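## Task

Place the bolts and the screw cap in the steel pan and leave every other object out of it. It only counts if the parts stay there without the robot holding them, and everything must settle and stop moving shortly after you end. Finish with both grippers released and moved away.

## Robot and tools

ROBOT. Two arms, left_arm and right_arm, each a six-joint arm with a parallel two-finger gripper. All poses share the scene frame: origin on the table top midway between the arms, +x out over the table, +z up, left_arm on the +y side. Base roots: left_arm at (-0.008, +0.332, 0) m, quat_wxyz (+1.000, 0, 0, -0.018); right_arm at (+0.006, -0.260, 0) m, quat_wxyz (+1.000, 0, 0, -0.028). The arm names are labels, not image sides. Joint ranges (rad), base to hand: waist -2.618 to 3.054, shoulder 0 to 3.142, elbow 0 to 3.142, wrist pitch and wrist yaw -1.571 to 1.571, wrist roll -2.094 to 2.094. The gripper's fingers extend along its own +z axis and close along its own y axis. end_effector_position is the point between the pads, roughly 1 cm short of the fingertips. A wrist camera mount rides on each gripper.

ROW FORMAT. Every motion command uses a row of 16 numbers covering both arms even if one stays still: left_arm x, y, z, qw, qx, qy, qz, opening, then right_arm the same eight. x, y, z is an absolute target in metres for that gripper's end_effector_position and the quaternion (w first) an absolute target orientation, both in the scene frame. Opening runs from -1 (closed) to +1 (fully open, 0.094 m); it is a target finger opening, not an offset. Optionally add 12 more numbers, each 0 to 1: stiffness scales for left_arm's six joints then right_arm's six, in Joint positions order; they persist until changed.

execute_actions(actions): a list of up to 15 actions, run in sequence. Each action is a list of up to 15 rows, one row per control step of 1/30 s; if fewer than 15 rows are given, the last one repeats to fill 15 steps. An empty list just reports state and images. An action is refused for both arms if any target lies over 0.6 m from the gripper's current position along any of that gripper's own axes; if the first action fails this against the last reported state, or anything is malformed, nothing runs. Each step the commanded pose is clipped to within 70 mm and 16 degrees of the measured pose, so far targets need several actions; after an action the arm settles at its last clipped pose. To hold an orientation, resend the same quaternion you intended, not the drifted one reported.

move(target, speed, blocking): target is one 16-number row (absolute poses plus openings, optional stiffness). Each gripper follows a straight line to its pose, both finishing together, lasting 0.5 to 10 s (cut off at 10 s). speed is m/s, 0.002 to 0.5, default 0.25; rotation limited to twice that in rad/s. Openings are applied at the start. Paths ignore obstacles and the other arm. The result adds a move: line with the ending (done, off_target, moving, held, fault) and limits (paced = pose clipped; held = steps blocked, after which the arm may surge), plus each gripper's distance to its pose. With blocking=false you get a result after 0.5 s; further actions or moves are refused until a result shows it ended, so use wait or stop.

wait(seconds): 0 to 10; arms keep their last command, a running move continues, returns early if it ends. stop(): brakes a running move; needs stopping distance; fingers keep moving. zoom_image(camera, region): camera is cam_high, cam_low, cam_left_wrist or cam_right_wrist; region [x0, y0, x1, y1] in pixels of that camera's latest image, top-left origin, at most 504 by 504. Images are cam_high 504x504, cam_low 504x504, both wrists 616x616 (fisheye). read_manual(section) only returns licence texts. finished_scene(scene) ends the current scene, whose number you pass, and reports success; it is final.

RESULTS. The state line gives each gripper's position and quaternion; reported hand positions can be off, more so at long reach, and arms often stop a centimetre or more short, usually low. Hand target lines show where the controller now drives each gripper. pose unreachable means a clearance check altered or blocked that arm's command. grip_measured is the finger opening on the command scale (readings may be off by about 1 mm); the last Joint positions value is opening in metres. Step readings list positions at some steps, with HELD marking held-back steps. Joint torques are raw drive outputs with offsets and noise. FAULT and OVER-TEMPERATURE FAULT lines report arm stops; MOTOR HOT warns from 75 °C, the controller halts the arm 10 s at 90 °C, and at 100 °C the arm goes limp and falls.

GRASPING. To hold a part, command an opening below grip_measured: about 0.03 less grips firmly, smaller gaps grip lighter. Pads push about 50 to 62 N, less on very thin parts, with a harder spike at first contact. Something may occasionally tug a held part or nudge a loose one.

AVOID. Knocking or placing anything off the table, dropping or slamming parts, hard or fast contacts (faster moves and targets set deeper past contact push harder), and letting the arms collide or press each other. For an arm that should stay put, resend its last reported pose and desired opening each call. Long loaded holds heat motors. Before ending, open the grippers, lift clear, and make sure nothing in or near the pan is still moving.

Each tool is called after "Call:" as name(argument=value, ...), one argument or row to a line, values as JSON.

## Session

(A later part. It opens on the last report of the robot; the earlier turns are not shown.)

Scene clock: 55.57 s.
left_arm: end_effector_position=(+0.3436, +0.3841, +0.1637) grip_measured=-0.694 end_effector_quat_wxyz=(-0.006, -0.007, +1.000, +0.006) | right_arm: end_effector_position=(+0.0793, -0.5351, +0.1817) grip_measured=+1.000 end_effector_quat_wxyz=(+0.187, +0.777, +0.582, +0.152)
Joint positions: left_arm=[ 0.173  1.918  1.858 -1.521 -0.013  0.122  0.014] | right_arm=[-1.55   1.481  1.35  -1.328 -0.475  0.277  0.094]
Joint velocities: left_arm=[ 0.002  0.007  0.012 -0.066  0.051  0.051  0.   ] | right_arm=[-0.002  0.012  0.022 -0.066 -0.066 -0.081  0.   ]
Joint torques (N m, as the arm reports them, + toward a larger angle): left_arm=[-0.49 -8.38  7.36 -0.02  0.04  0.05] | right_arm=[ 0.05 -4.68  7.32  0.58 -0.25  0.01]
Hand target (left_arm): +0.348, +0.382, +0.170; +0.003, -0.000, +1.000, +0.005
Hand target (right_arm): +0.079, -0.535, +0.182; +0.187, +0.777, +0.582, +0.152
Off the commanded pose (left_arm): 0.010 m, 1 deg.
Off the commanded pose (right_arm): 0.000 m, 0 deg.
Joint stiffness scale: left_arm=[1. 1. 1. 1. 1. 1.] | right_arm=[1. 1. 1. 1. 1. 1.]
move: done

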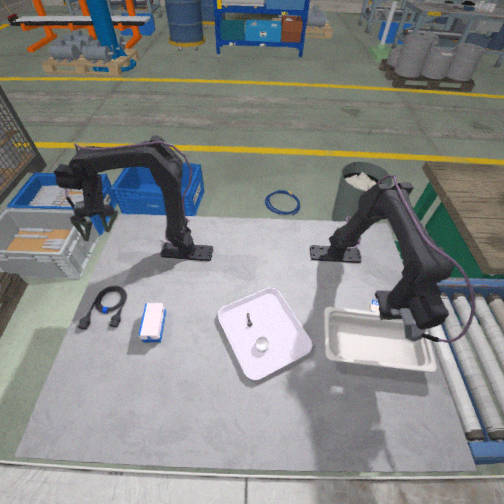

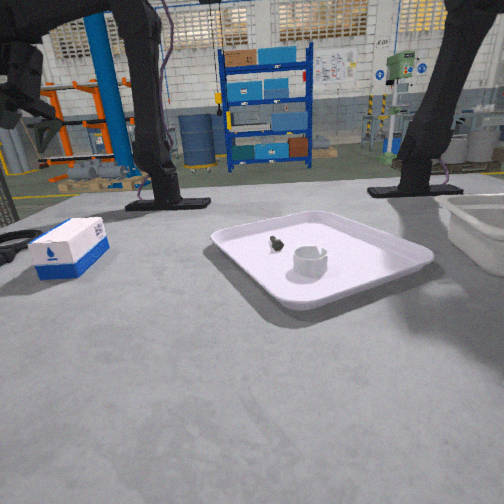

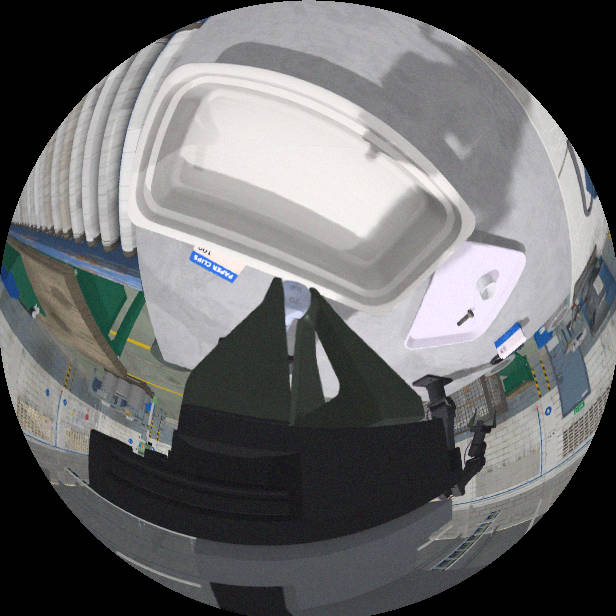

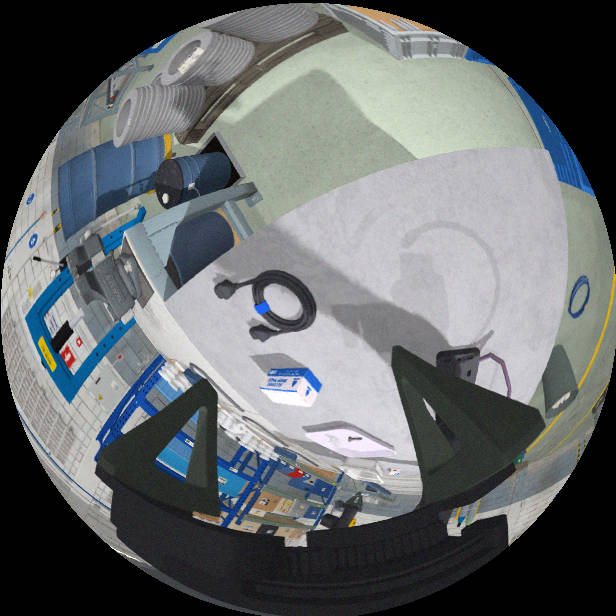

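Call:
move(
  target=[0.40,0.38,0.15,0,0,1,0.0,-0.75, 0.0793,-0.5351,0.1817,0.187,0.777,0.582,0.152,1],
  speed=0.2,
)

Call:
move(
  target=[0.40,0.38,0.07,0,0,1,0.0,-0.75, 0.0793,-0.5351,0.1817,0.187,0.777,0.582,0.152,1],
  speed=0.15,
)

Scene clock: 60.93 s.
left_arm: end_effector_position=(+0.3962, +0.3829, +0.1414) grip_measured=-0.694 end_effector_quat_wxyz=(-0.011, +0.001, +1.000, +0.001) | right_arm: end_effector_position=(+0.0793, -0.5351, +0.1817) grip_measured=+1.000 end_effector_quat_wxyz=(+0.187, +0.777, +0.582, +0.152)
Joint positions: left_arm=[ 0.156  2.155  2.118 -1.555 -0.004  0.122  0.014] | right_arm=[-1.55   1.481  1.35  -1.328 -0.475  0.277  0.094]
Joint velocities: left_arm=[-0.007  0.002  0.022 -0.022 -0.11  -0.037 -0.001] | right_arm=[-0.007 -0.012  0.007  0.022 -0.007  0.007  0.   ]
Joint torques (N m, as the arm reports them, + toward a larger angle): left_arm=[ -0.41 -10.94   7.55   0.01   0.05  -0.02] | right_arm=[ 0.04 -4.69  7.32  0.58 -0.24  0.  ]
Hand target (left_arm): +0.400, +0.380, +0.150; +0.000, +0.000, +1.000, -0.000
Hand target (right_arm): +0.079, -0.535, +0.182; +0.187, +0.777, +0.582, +0.152
Off the commanded pose (left_arm): 0.010 m, 1 deg.
Off the commanded pose (right_arm): 0.000 m, 0 deg.
Joint stiffness scale: left_arm=[1. 1. 1. 1. 1. 1.] | right_arm=[1. 1. 1. 1. 1. 1.]
move: done

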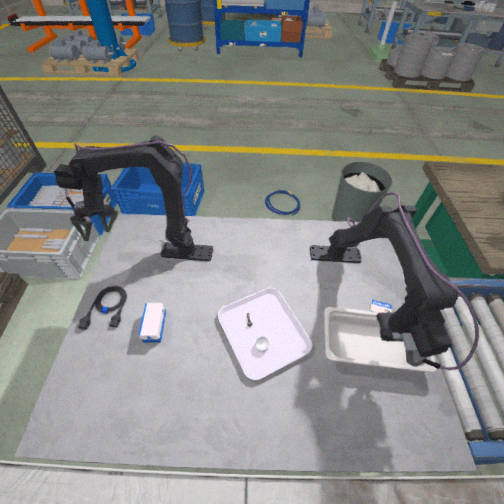

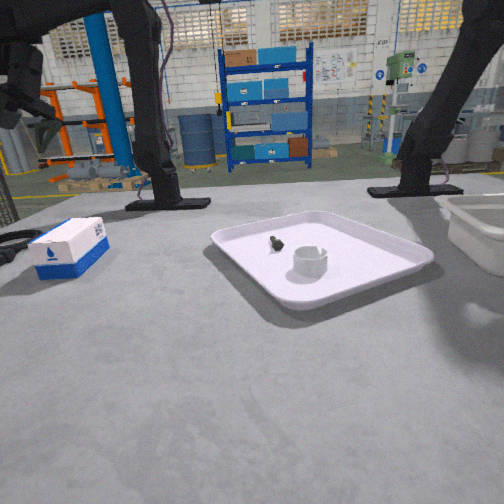

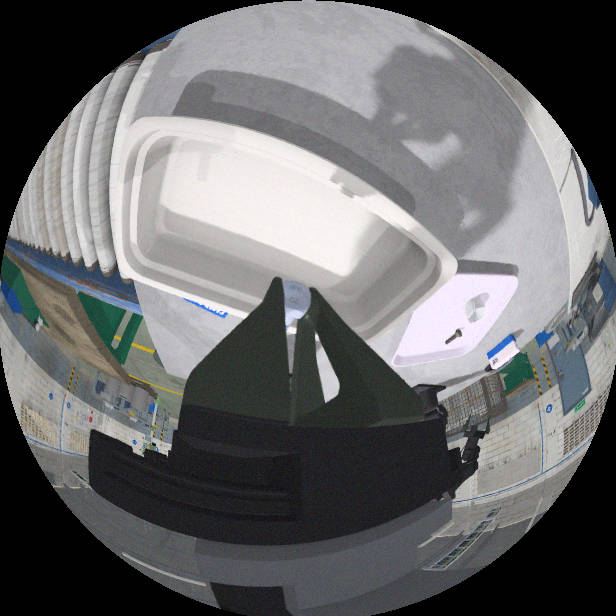

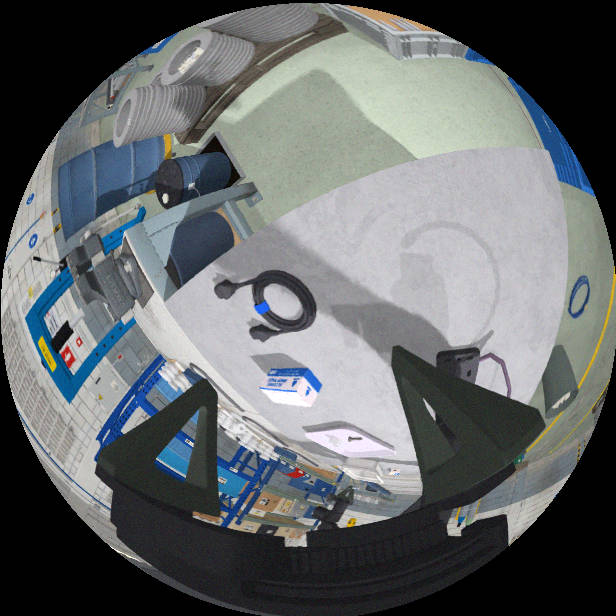

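Scene clock: 62.07 s.
left_arm: end_effector_position=(+0.3972, +0.3829, +0.0644) grip_measured=-0.694 end_effector_quat_wxyz=(-0.016, +0.000, +1.000, -0.000) | right_arm: end_effector_position=(+0.0793, -0.5351, +0.1817) grip_measured=+1.000 end_effector_quat_wxyz=(+0.187, +0.777, +0.582, +0.152)
Joint positions: left_arm=[ 0.156  2.155  1.811 -1.259 -0.004  0.121  0.014] | right_arm=[-1.55   1.481  1.35  -1.328 -0.475  0.277  0.094]
Joint velocities: left_arm=[-0.002  0.002 -0.002 -0.051 -0.066  0.007 -0.   ] | right_arm=[ 0.002 -0.002 -0.002 -0.051 -0.007  0.007  0.   ]
Joint torques (N m, as the arm reports them, + toward a larger angle): left_arm=[ -0.47 -12.72   4.7    0.25   0.04  -0.03] | right_arm=[ 0.05 -4.69  7.33  0.58 -0.25  0.  ]
Hand target (left_arm): +0.401, +0.380, +0.070; -0.000, +0.000, +1.000, -0.000
Hand target (right_arm): +0.079, -0.535, +0.182; +0.187, +0.777, +0.582, +0.152
Off the commanded pose (left_arm): 0.007 m, 2 deg.
Off the commanded pose (right_arm): 0.000 m, 0 deg.
Joint stiffness scale: left_arm=[1. 1. 1. 1. 1. 1.] | right_arm=[1. 1. 1. 1. 1. 1.]
move: done

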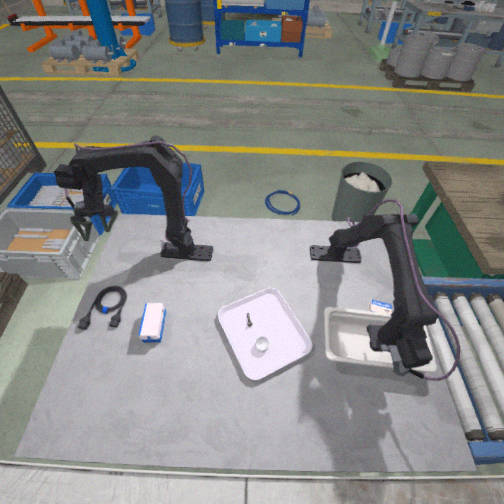

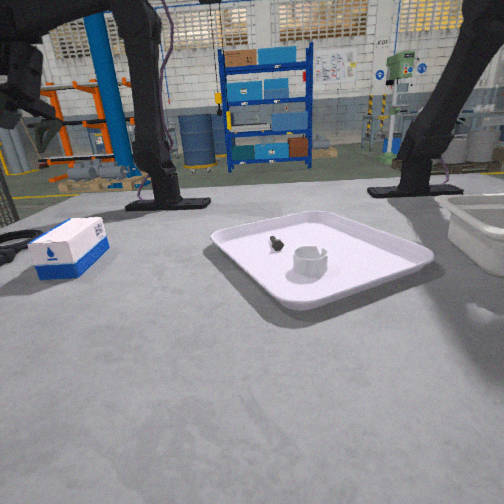

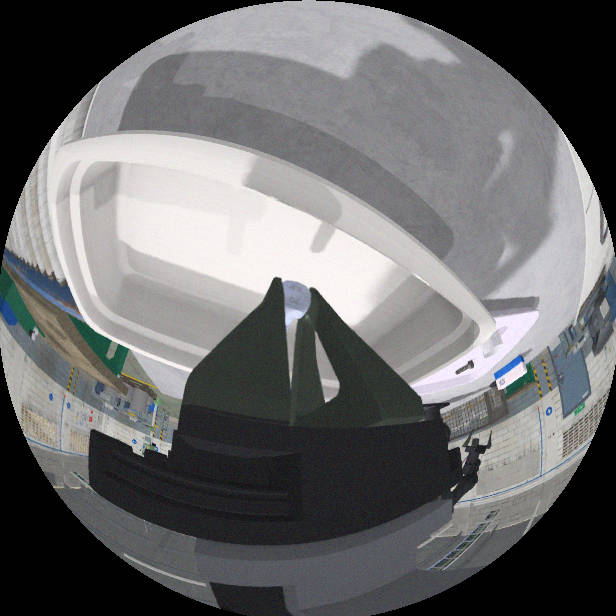

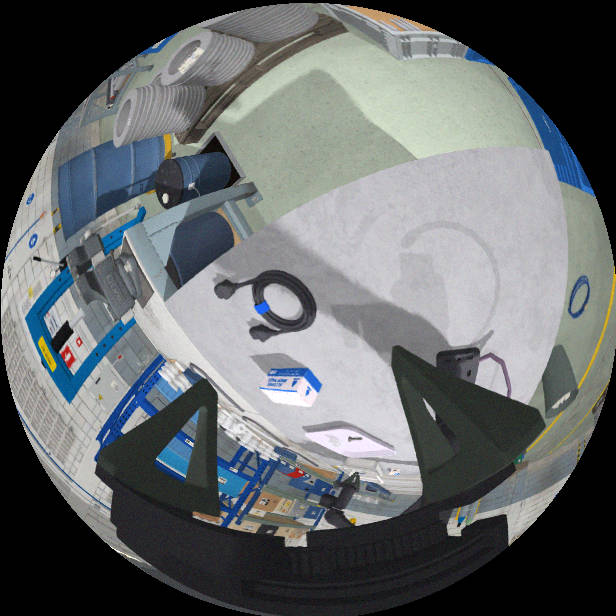

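Call:
move(
  target=[0.395,0.38,0.045,0,0,1,0.0,-0.75, 0.0793,-0.5351,0.1817,0.187,0.777,0.582,0.152,1],
  speed=0.1,
)

Call:
move(
  target=[0.395,0.38,0.045,0,0,1,0.0,-0.2, 0.0793,-0.5351,0.1817,0.187,0.777,0.582,0.152,1],
)

Call:
move(
  target=[0.39,0.36,0.16,0,0,1,0.0,-0.2, 0.0793,-0.5351,0.1817,0.187,0.777,0.582,0.152,1],
  speed=0.25,
)

Call:
move(
  target=[0.30,0.008,0.11,0,0,1,0.0,-0.2, 0.0793,-0.5351,0.1817,0.187,0.777,0.582,0.152,1],
  speed=0.3,
)

Call:
move(
  target=[0.298,0.008,0.03,0,0,1,0.0,-0.2, 0.0793,-0.5351,0.1817,0.187,0.777,0.582,0.152,1],
  speed=0.12,
)

Scene clock: 72.43 s.
left_arm: end_effector_position=(+0.3907, +0.3821, +0.0361) grip_measured=-0.694 end_effector_quat_wxyz=(-0.020, +0.000, +1.000, -0.001) | right_arm: end_effector_position=(+0.0793, -0.5351, +0.1817) grip_measured=+1.000 end_effector_quat_wxyz=(+0.187, +0.777, +0.582, +0.152)
Joint positions: left_arm=[ 0.156  2.155  1.697 -1.153 -0.004  0.121  0.014] | right_arm=[-1.55   1.481  1.35  -1.328 -0.475  0.277  0.094]
Joint velocities: left_arm=[ 0.002 -0.007  0.002  0.007 -0.007 -0.007 -0.   ] | right_arm=[ 0.002 -0.017 -0.017 -0.066  0.007 -0.007  0.   ]
Joint torques (N m, as the arm reports them, + toward a larger angle): left_arm=[ -0.38 -13.29   4.61   0.3    0.04  -0.03] | right_arm=[ 0.04 -4.68  7.33  0.58 -0.25  0.  ]
Hand target (left_arm): +0.395, +0.380, +0.045; -0.000, +0.000, +1.000, -0.000
Hand target (right_arm): +0.079, -0.535, +0.182; +0.187, +0.777, +0.582, +0.152
Off the commanded pose (left_arm): 0.010 m, 2 deg.
Off the commanded pose (right_arm): 0.000 m, 0 deg.
Joint stiffness scale: left_arm=[1. 1. 1. 1. 1. 1.] | right_arm=[1. 1. 1. 1. 1. 1.]
move: done

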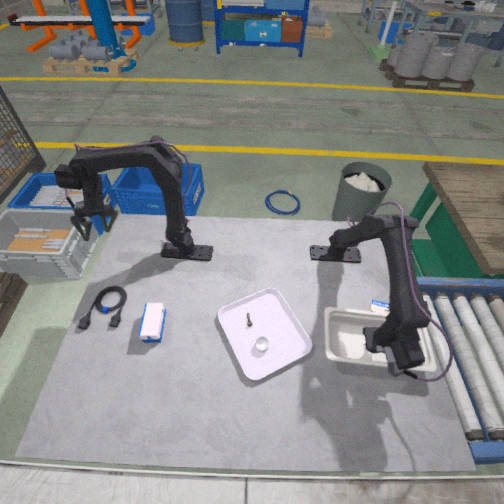

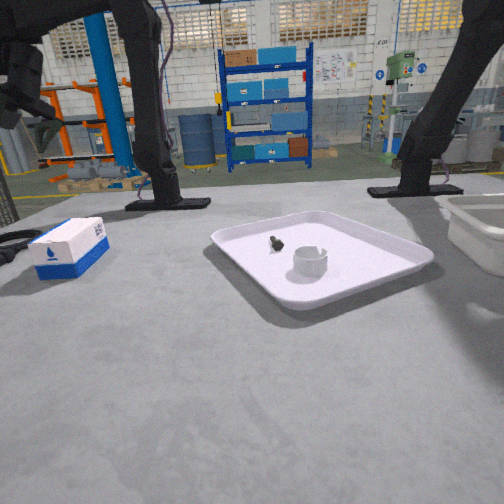

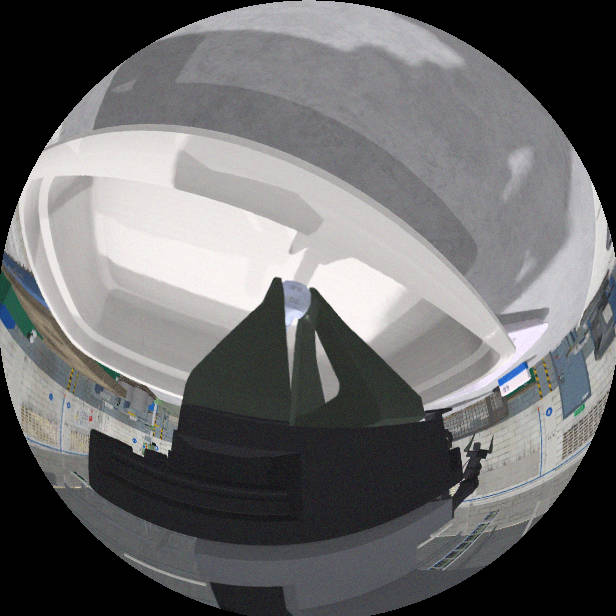

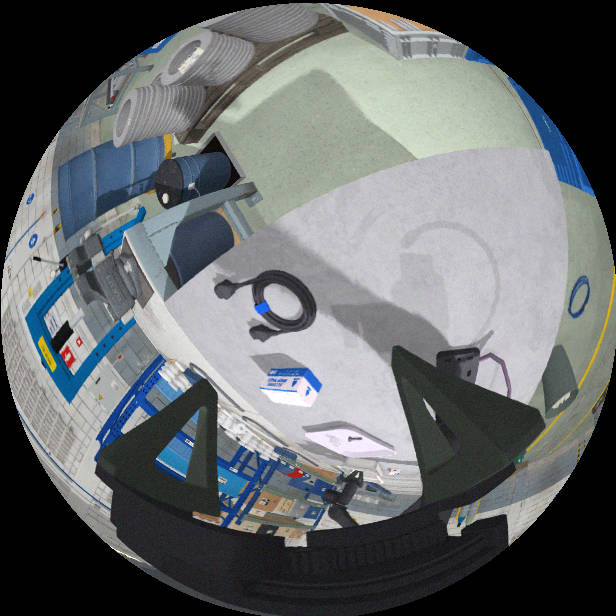

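Scene clock: 73.13 s.
left_arm: end_effector_position=(+0.3909, +0.3822, +0.0361) grip_measured=-0.202 end_effector_quat_wxyz=(-0.020, +0.000, +1.000, -0.000) | right_arm: end_effector_position=(+0.0793, -0.5351, +0.1817) grip_measured=+1.000 end_effector_quat_wxyz=(+0.187, +0.777, +0.582, +0.152)
Joint positions: left_arm=[ 0.156  2.155  1.697 -1.152 -0.004  0.121  0.037] | right_arm=[-1.55   1.481  1.35  -1.328 -0.475  0.277  0.094]
Joint velocities: left_arm=[-0.007  0.007 -0.012 -0.007 -0.037 -0.051 -0.   ] | right_arm=[-0.002 -0.007 -0.002 -0.037  0.037 -0.022  0.   ]
Joint torques (N m, as the arm reports them, + toward a larger angle): left_arm=[ -0.36 -13.45   4.5    0.27   0.04  -0.02] | right_arm=[ 0.05 -4.69  7.33  0.58 -0.25  0.  ]
Hand target (left_arm): +0.395, +0.380, +0.045; -0.000, +0.000, +1.000, -0.000
Hand target (right_arm): +0.079, -0.535, +0.182; +0.187, +0.777, +0.582, +0.152
Off the commanded pose (left_arm): 0.010 m, 2 deg.
Off the commanded pose (right_arm): 0.000 m, 0 deg.
Joint stiffness scale: left_arm=[1. 1. 1. 1. 1. 1.] | right_arm=[1. 1. 1. 1. 1. 1.]
move: done

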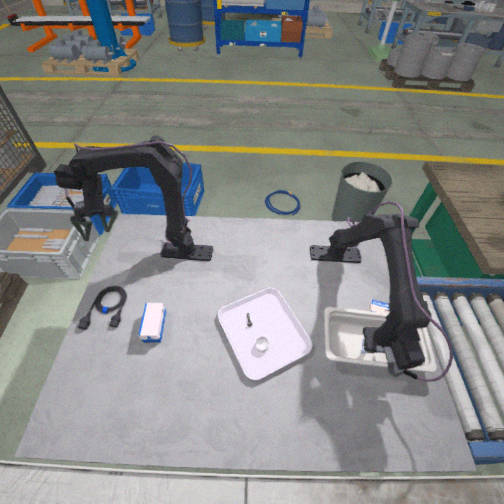

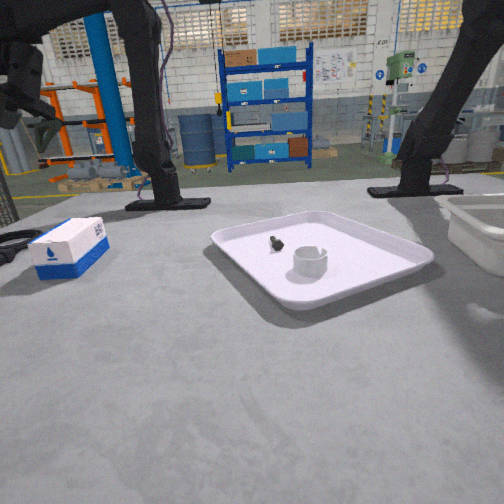

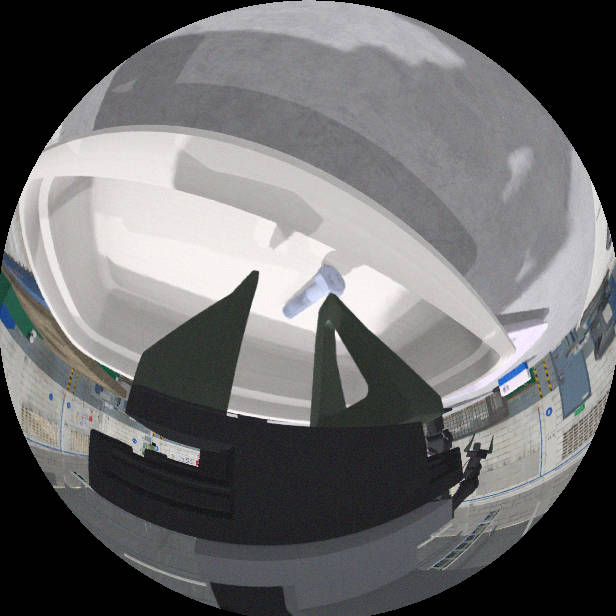

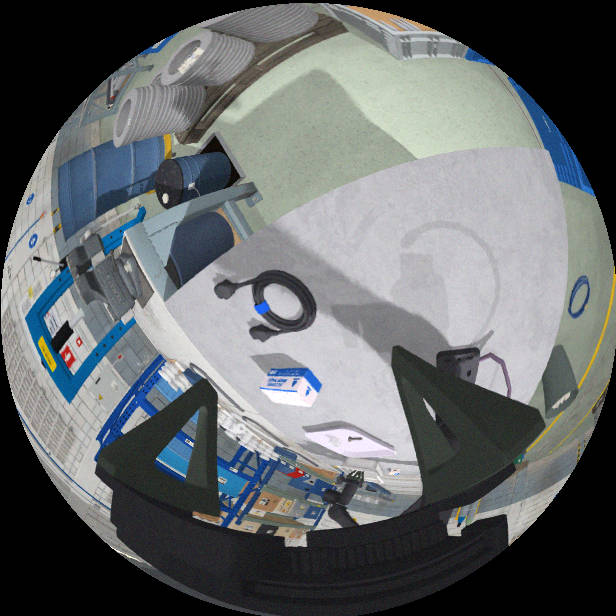

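Scene clock: 74.37 s.
left_arm: end_effector_position=(+0.3862, +0.3619, +0.1548) grip_measured=-0.202 end_effector_quat_wxyz=(-0.004, +0.001, +1.000, +0.001) | right_arm: end_effector_position=(+0.0793, -0.5351, +0.1817) grip_measured=+1.000 end_effector_quat_wxyz=(+0.187, +0.777, +0.582, +0.152)
Joint positions: left_arm=[ 0.107  2.091  2.073 -1.561 -0.003  0.074  0.037] | right_arm=[-1.55   1.481  1.35  -1.328 -0.475  0.277  0.094]
Joint velocities: left_arm=[ 0.002 -0.002 -0.012 -0.066 -0.066 -0.051  0.   ] | right_arm=[-0.002 -0.007  0.007  0.037  0.066  0.007  0.   ]
Joint torques (N m, as the arm reports them, + toward a larger angle): left_arm=[-0.32 -9.99  6.89  0.    0.03 -0.08] | right_arm=[ 0.05 -4.69  7.33  0.58 -0.25  0.  ]
Hand target (left_arm): +0.388, +0.360, +0.160; +0.002, +0.000, +1.000, -0.000
Hand target (right_arm): +0.079, -0.535, +0.182; +0.187, +0.777, +0.582, +0.152
Off the commanded pose (left_arm): 0.007 m, 1 deg.
Off the commanded pose (right_arm): 0.000 m, 0 deg.
Joint stiffness scale: left_arm=[1. 1. 1. 1. 1. 1.] | right_arm=[1. 1. 1. 1. 1. 1.]
joint sent to its limit (left arm) — the command would take joint 4 (wrist pitch) past its lower limit, so that joint was sent only as far as its limit.
move: done

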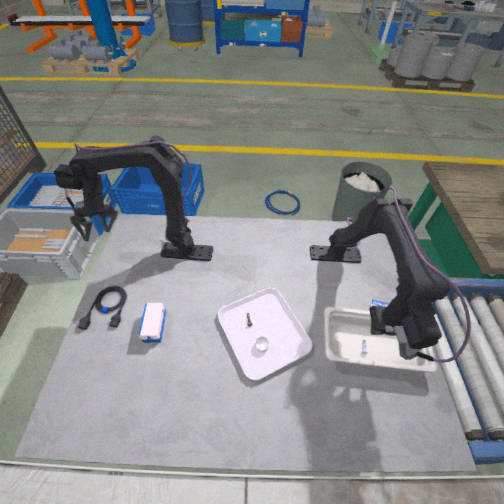

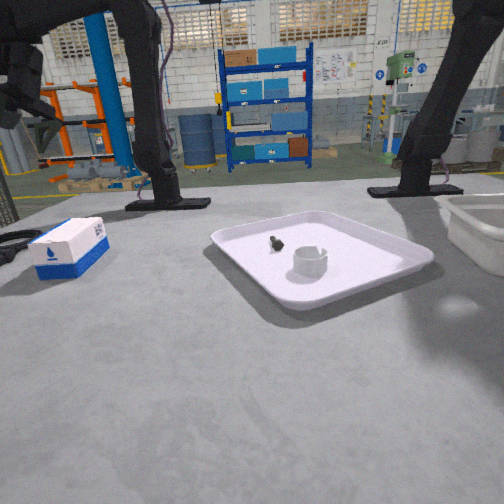

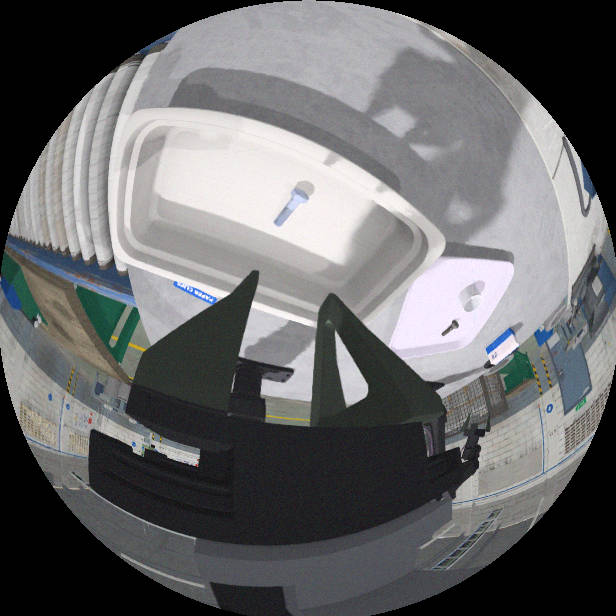

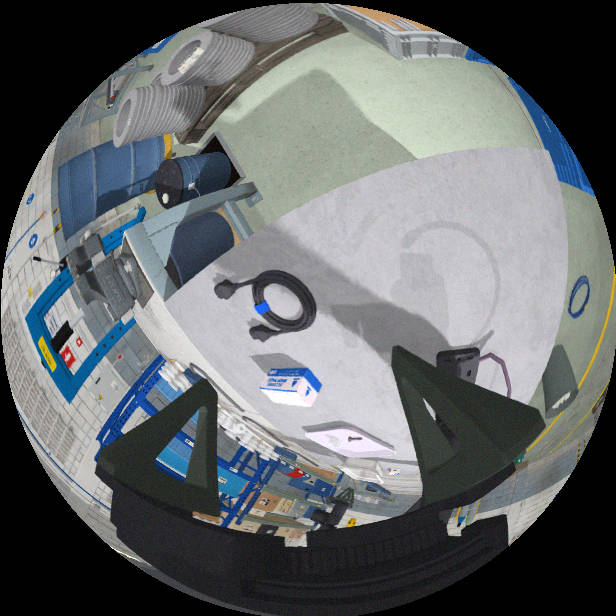

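Scene clock: 76.37 s.
left_arm: end_effector_position=(+0.2969, +0.0040, +0.1054) grip_measured=-0.202 end_effector_quat_wxyz=(-0.010, +0.006, +1.000, -0.007) | right_arm: end_effector_position=(+0.0793, -0.5351, +0.1817) grip_measured=+1.000 end_effector_quat_wxyz=(+0.187, +0.777, +0.582, +0.152)
Joint positions: left_arm=[-0.779  2.323  2.251 -1.503  0.025 -0.802  0.037] | right_arm=[-1.55   1.481  1.35  -1.328 -0.475  0.277  0.094]
Joint velocities: left_arm=[-0.007  0.002  0.002 -0.007 -0.022 -0.066  0.   ] | right_arm=[-0.007 -0.017 -0.007  0.022 -0.037 -0.051  0.   ]
Joint torques (N m, as the arm reports them, + toward a larger angle): left_arm=[  0.44 -11.51   7.53  -0.07  -0.12  -0.08] | right_arm=[ 0.04 -4.69  7.33  0.58 -0.25  0.  ]
Hand target (left_arm): +0.302, +0.006, +0.110; -0.003, +0.000, +1.000, -0.006
Hand target (right_arm): +0.079, -0.535, +0.182; +0.187, +0.777, +0.582, +0.152
Off the commanded pose (left_arm): 0.007 m, 2 deg.
Off the commanded pose (right_arm): 0.000 m, 0 deg.
Joint stiffness scale: left_arm=[1. 1. 1. 1. 1. 1.] | right_arm=[1. 1. 1. 1. 1. 1.]
move: done

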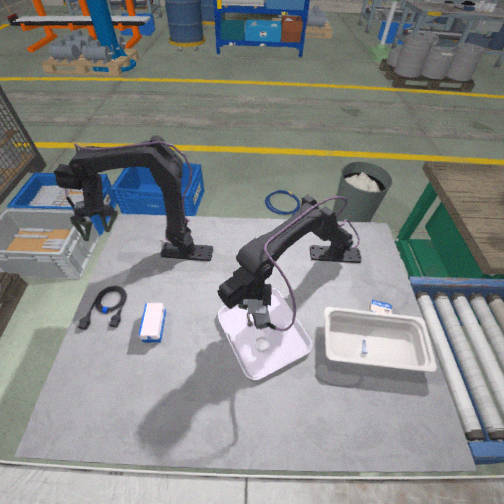

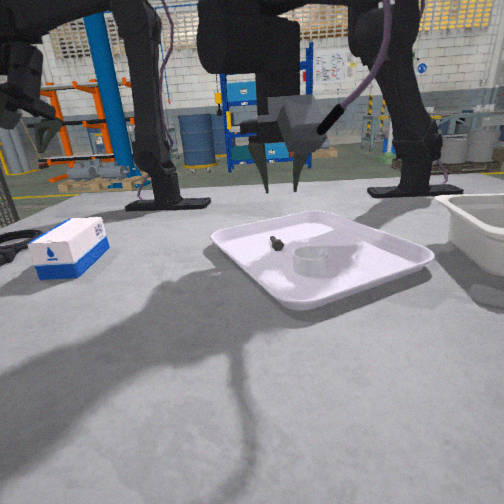

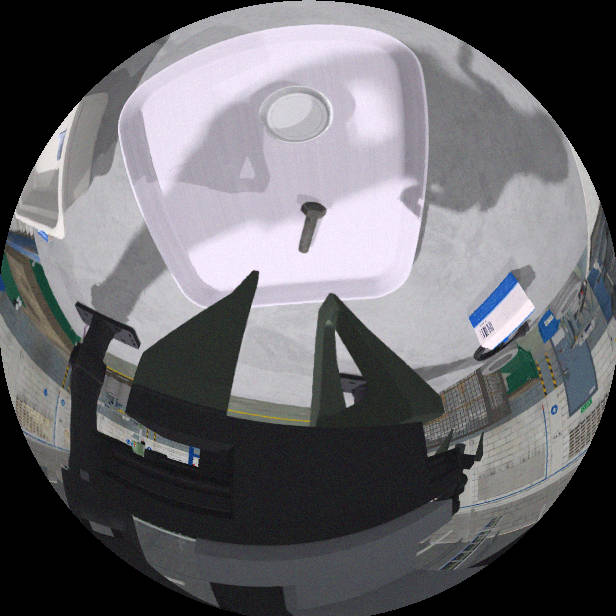

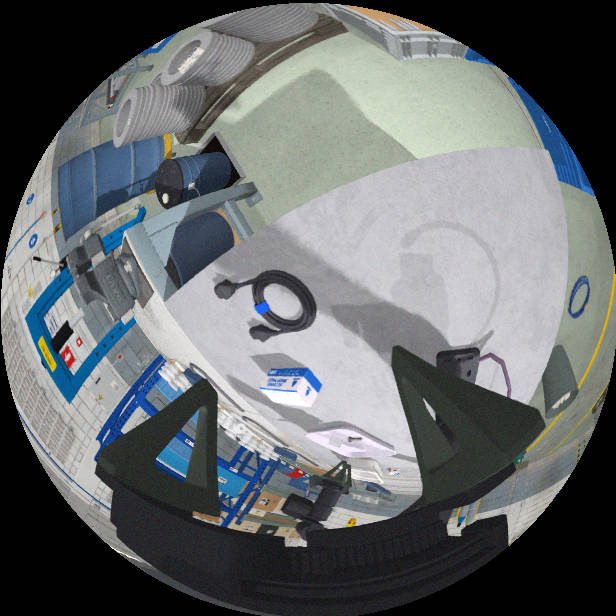

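Scene clock: 77.53 s.
left_arm: end_effector_position=(+0.2934, +0.0091, +0.0294) grip_measured=-0.202 end_effector_quat_wxyz=(-0.018, +0.003, +1.000, +0.005) | right_arm: end_effector_position=(+0.0793, -0.5351, +0.1817) grip_measured=+1.000 end_effector_quat_wxyz=(+0.187, +0.777, +0.582, +0.152)
Joint positions: left_arm=[-0.779  2.32   1.944 -1.226  0.019 -0.808  0.037] | right_arm=[-1.55   1.481  1.35  -1.328 -0.475  0.277  0.094]
Joint velocities: left_arm=[ 0.012 -0.012  0.007 -0.037  0.066 -0.007  0.001] | right_arm=[-0.007 -0.017 -0.012  0.037  0.051  0.037  0.   ]
Joint torques (N m, as the arm reports them, + toward a larger angle): left_arm=[ -0.03 -13.19   4.2    0.44  -0.21  -0.06] | right_arm=[ 0.04 -4.68  7.33  0.58 -0.25  0.  ]
Hand target (left_arm): +0.299, +0.007, +0.030; -0.000, -0.000, +1.000, +0.000
Hand target (right_arm): +0.079, -0.535, +0.182; +0.187, +0.777, +0.582, +0.152
Off the commanded pose (left_arm): 0.005 m, 2 deg.
Off the commanded pose (right_arm): 0.000 m, 0 deg.
Joint stiffness scale: left_arm=[1. 1. 1. 1. 1. 1.] | right_arm=[1. 1. 1. 1. 1. 1.]
move: done

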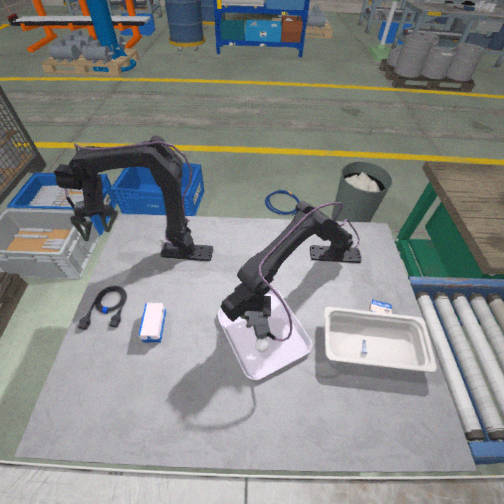

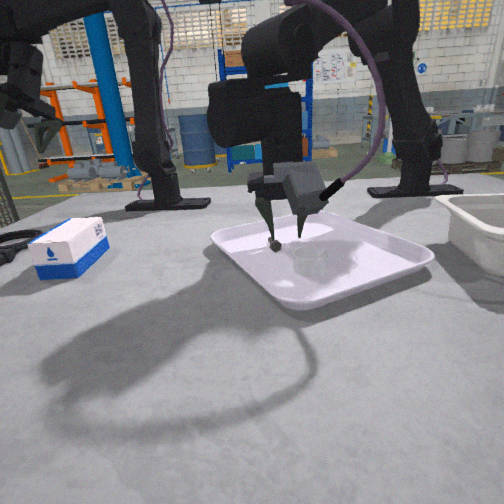

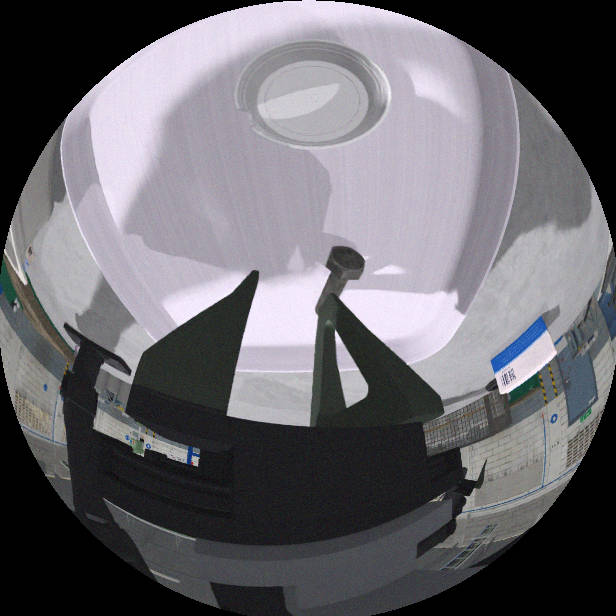

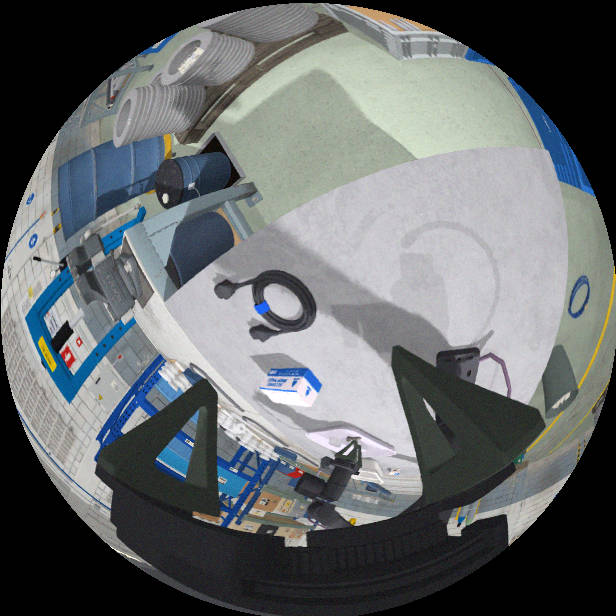

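Shift −y by ~19 mm first.

Call:
move(
  target=[0.298,-0.012,0.032,0,0,1,0.0,-0.2, 0.0793,-0.5351,0.1817,0.187,0.777,0.582,0.152,1],
  speed=0.06,
)

Call:
move(
  target=[0.298,-0.012,0.016,0,0,1,0.0,-0.2, 0.0793,-0.5351,0.1817,0.187,0.777,0.582,0.152,1],
  speed=0.06,
)

Scene clock: 81.77 s.
left_arm: end_effector_position=(+0.2939, -0.0098, +0.0271) grip_measured=-0.202 end_effector_quat_wxyz=(-0.010, +0.003, +1.000, -0.003) | right_arm: end_effector_position=(+0.0793, -0.5351, +0.1817) grip_measured=+1.000 end_effector_quat_wxyz=(+0.187, +0.777, +0.582, +0.152)
Joint positions: left_arm=[-0.807  2.362  2.008 -1.225  0.02  -0.837  0.037] | right_arm=[-1.55   1.481  1.35  -1.328 -0.475  0.277  0.094]
Joint velocities: left_arm=[-0.007 -0.027  0.007 -0.007  0.022 -0.022 -0.   ] | right_arm=[-0.022 -0.022 -0.002  0.007 -0.022 -0.037  0.   ]
Joint torques (N m, as the arm reports them, + toward a larger angle): left_arm=[ -0.3  -12.18   7.3   -0.02  -0.18  -0.1 ] | right_arm=[ 0.05 -4.69  7.32  0.58 -0.25  0.  ]
Hand target (left_arm): +0.298, -0.012, +0.032; -0.000, +0.000, +1.000, -0.001
Hand target (right_arm): +0.079, -0.535, +0.182; +0.187, +0.777, +0.582, +0.152
Off the commanded pose (left_arm): 0.007 m, 1 deg.
Off the commanded pose (right_arm): 0.000 m, 0 deg.
Joint stiffness scale: left_arm=[1. 1. 1. 1. 1. 1.] | right_arm=[1. 1. 1. 1. 1. 1.]
move: done

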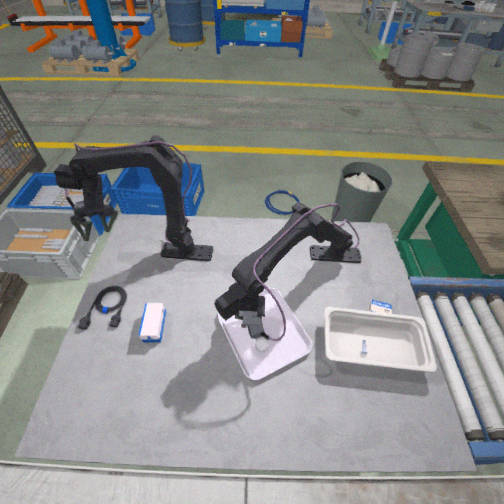

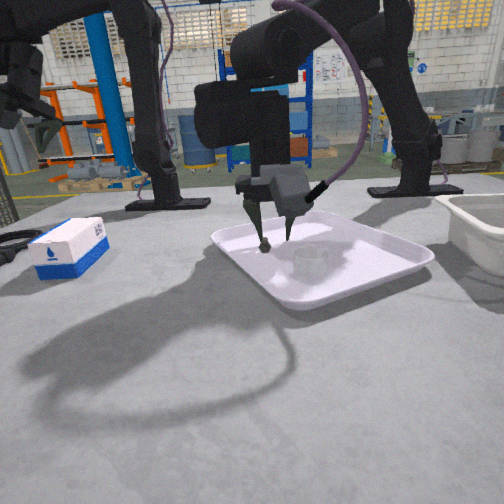

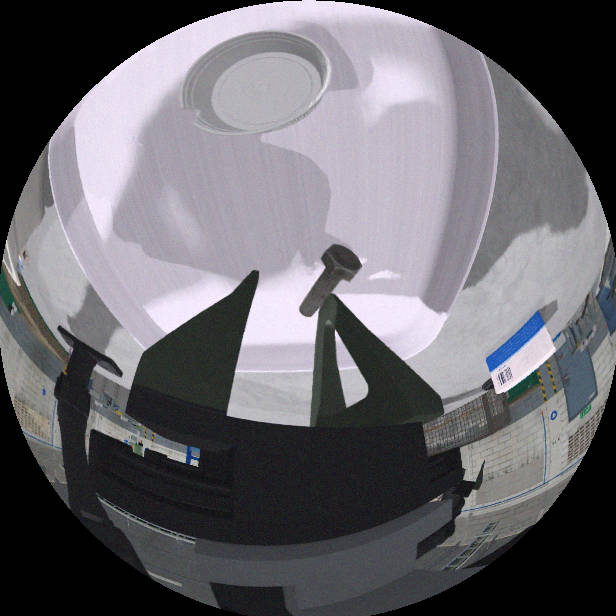

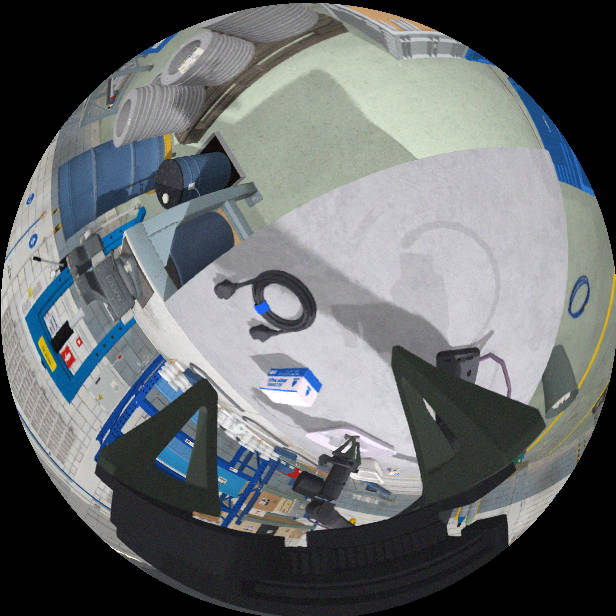

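Scene clock: 82.57 s.
left_arm: end_effector_position=(+0.2974, -0.0128, +0.0207) grip_measured=-0.202 end_effector_quat_wxyz=(-0.006, +0.001, +1.000, -0.006) | right_arm: end_effector_position=(+0.0793, -0.5351, +0.1817) grip_measured=+1.000 end_effector_quat_wxyz=(+0.187, +0.777, +0.582, +0.152)
Joint positions: left_arm=[-0.807  2.376  2.008 -1.201  0.016 -0.84   0.037] | right_arm=[-1.55   1.481  1.35  -1.328 -0.475  0.277  0.094]
Joint velocities: left_arm=[-0.002 -0.002  0.007 -0.037 -0.022  0.081 -0.   ] | right_arm=[-0.012  0.012  0.002  0.051  0.066 -0.022  0.   ]
Joint torques (N m, as the arm reports them, + toward a larger angle): left_arm=[ -0.29 -12.19   4.59   0.31  -0.15  -0.05] | right_arm=[ 0.04 -4.69  7.33  0.58 -0.25  0.01]
Hand target (left_arm): +0.298, -0.012, +0.016; -0.000, -0.000, +1.000, +0.000
Hand target (right_arm): +0.079, -0.535, +0.182; +0.187, +0.777, +0.582, +0.152
Off the commanded pose (left_arm): 0.005 m, 1 deg.
Off the commanded pose (right_arm): 0.000 m, 0 deg.
Joint stiffness scale: left_arm=[1. 1. 1. 1. 1. 1.] | right_arm=[1. 1. 1. 1. 1. 1.]
move: done

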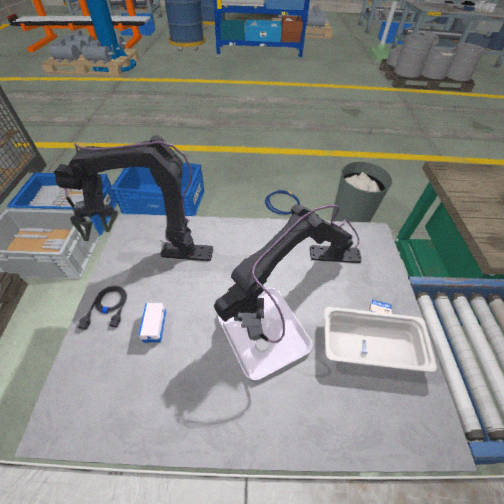

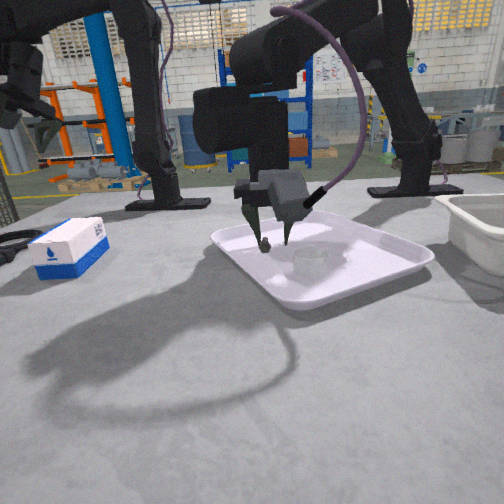

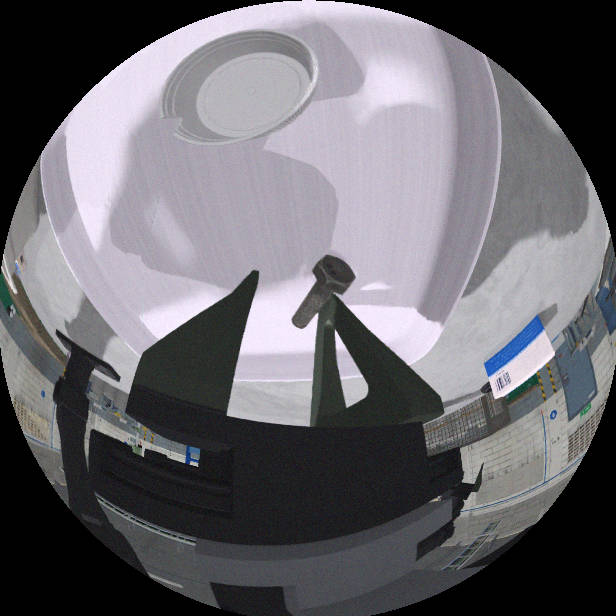

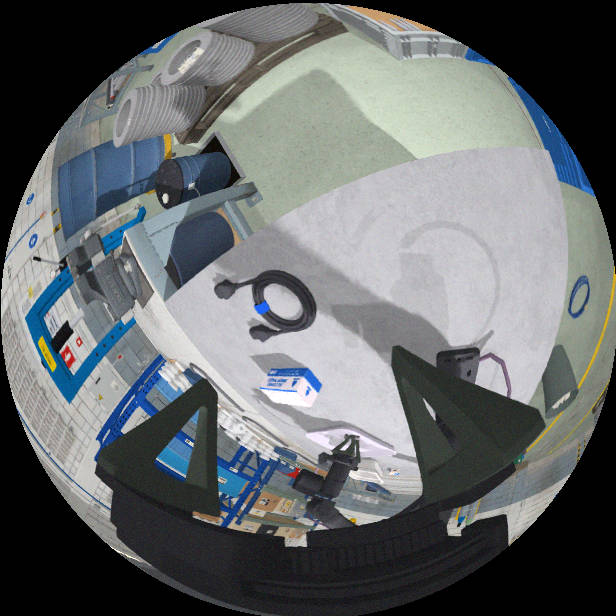

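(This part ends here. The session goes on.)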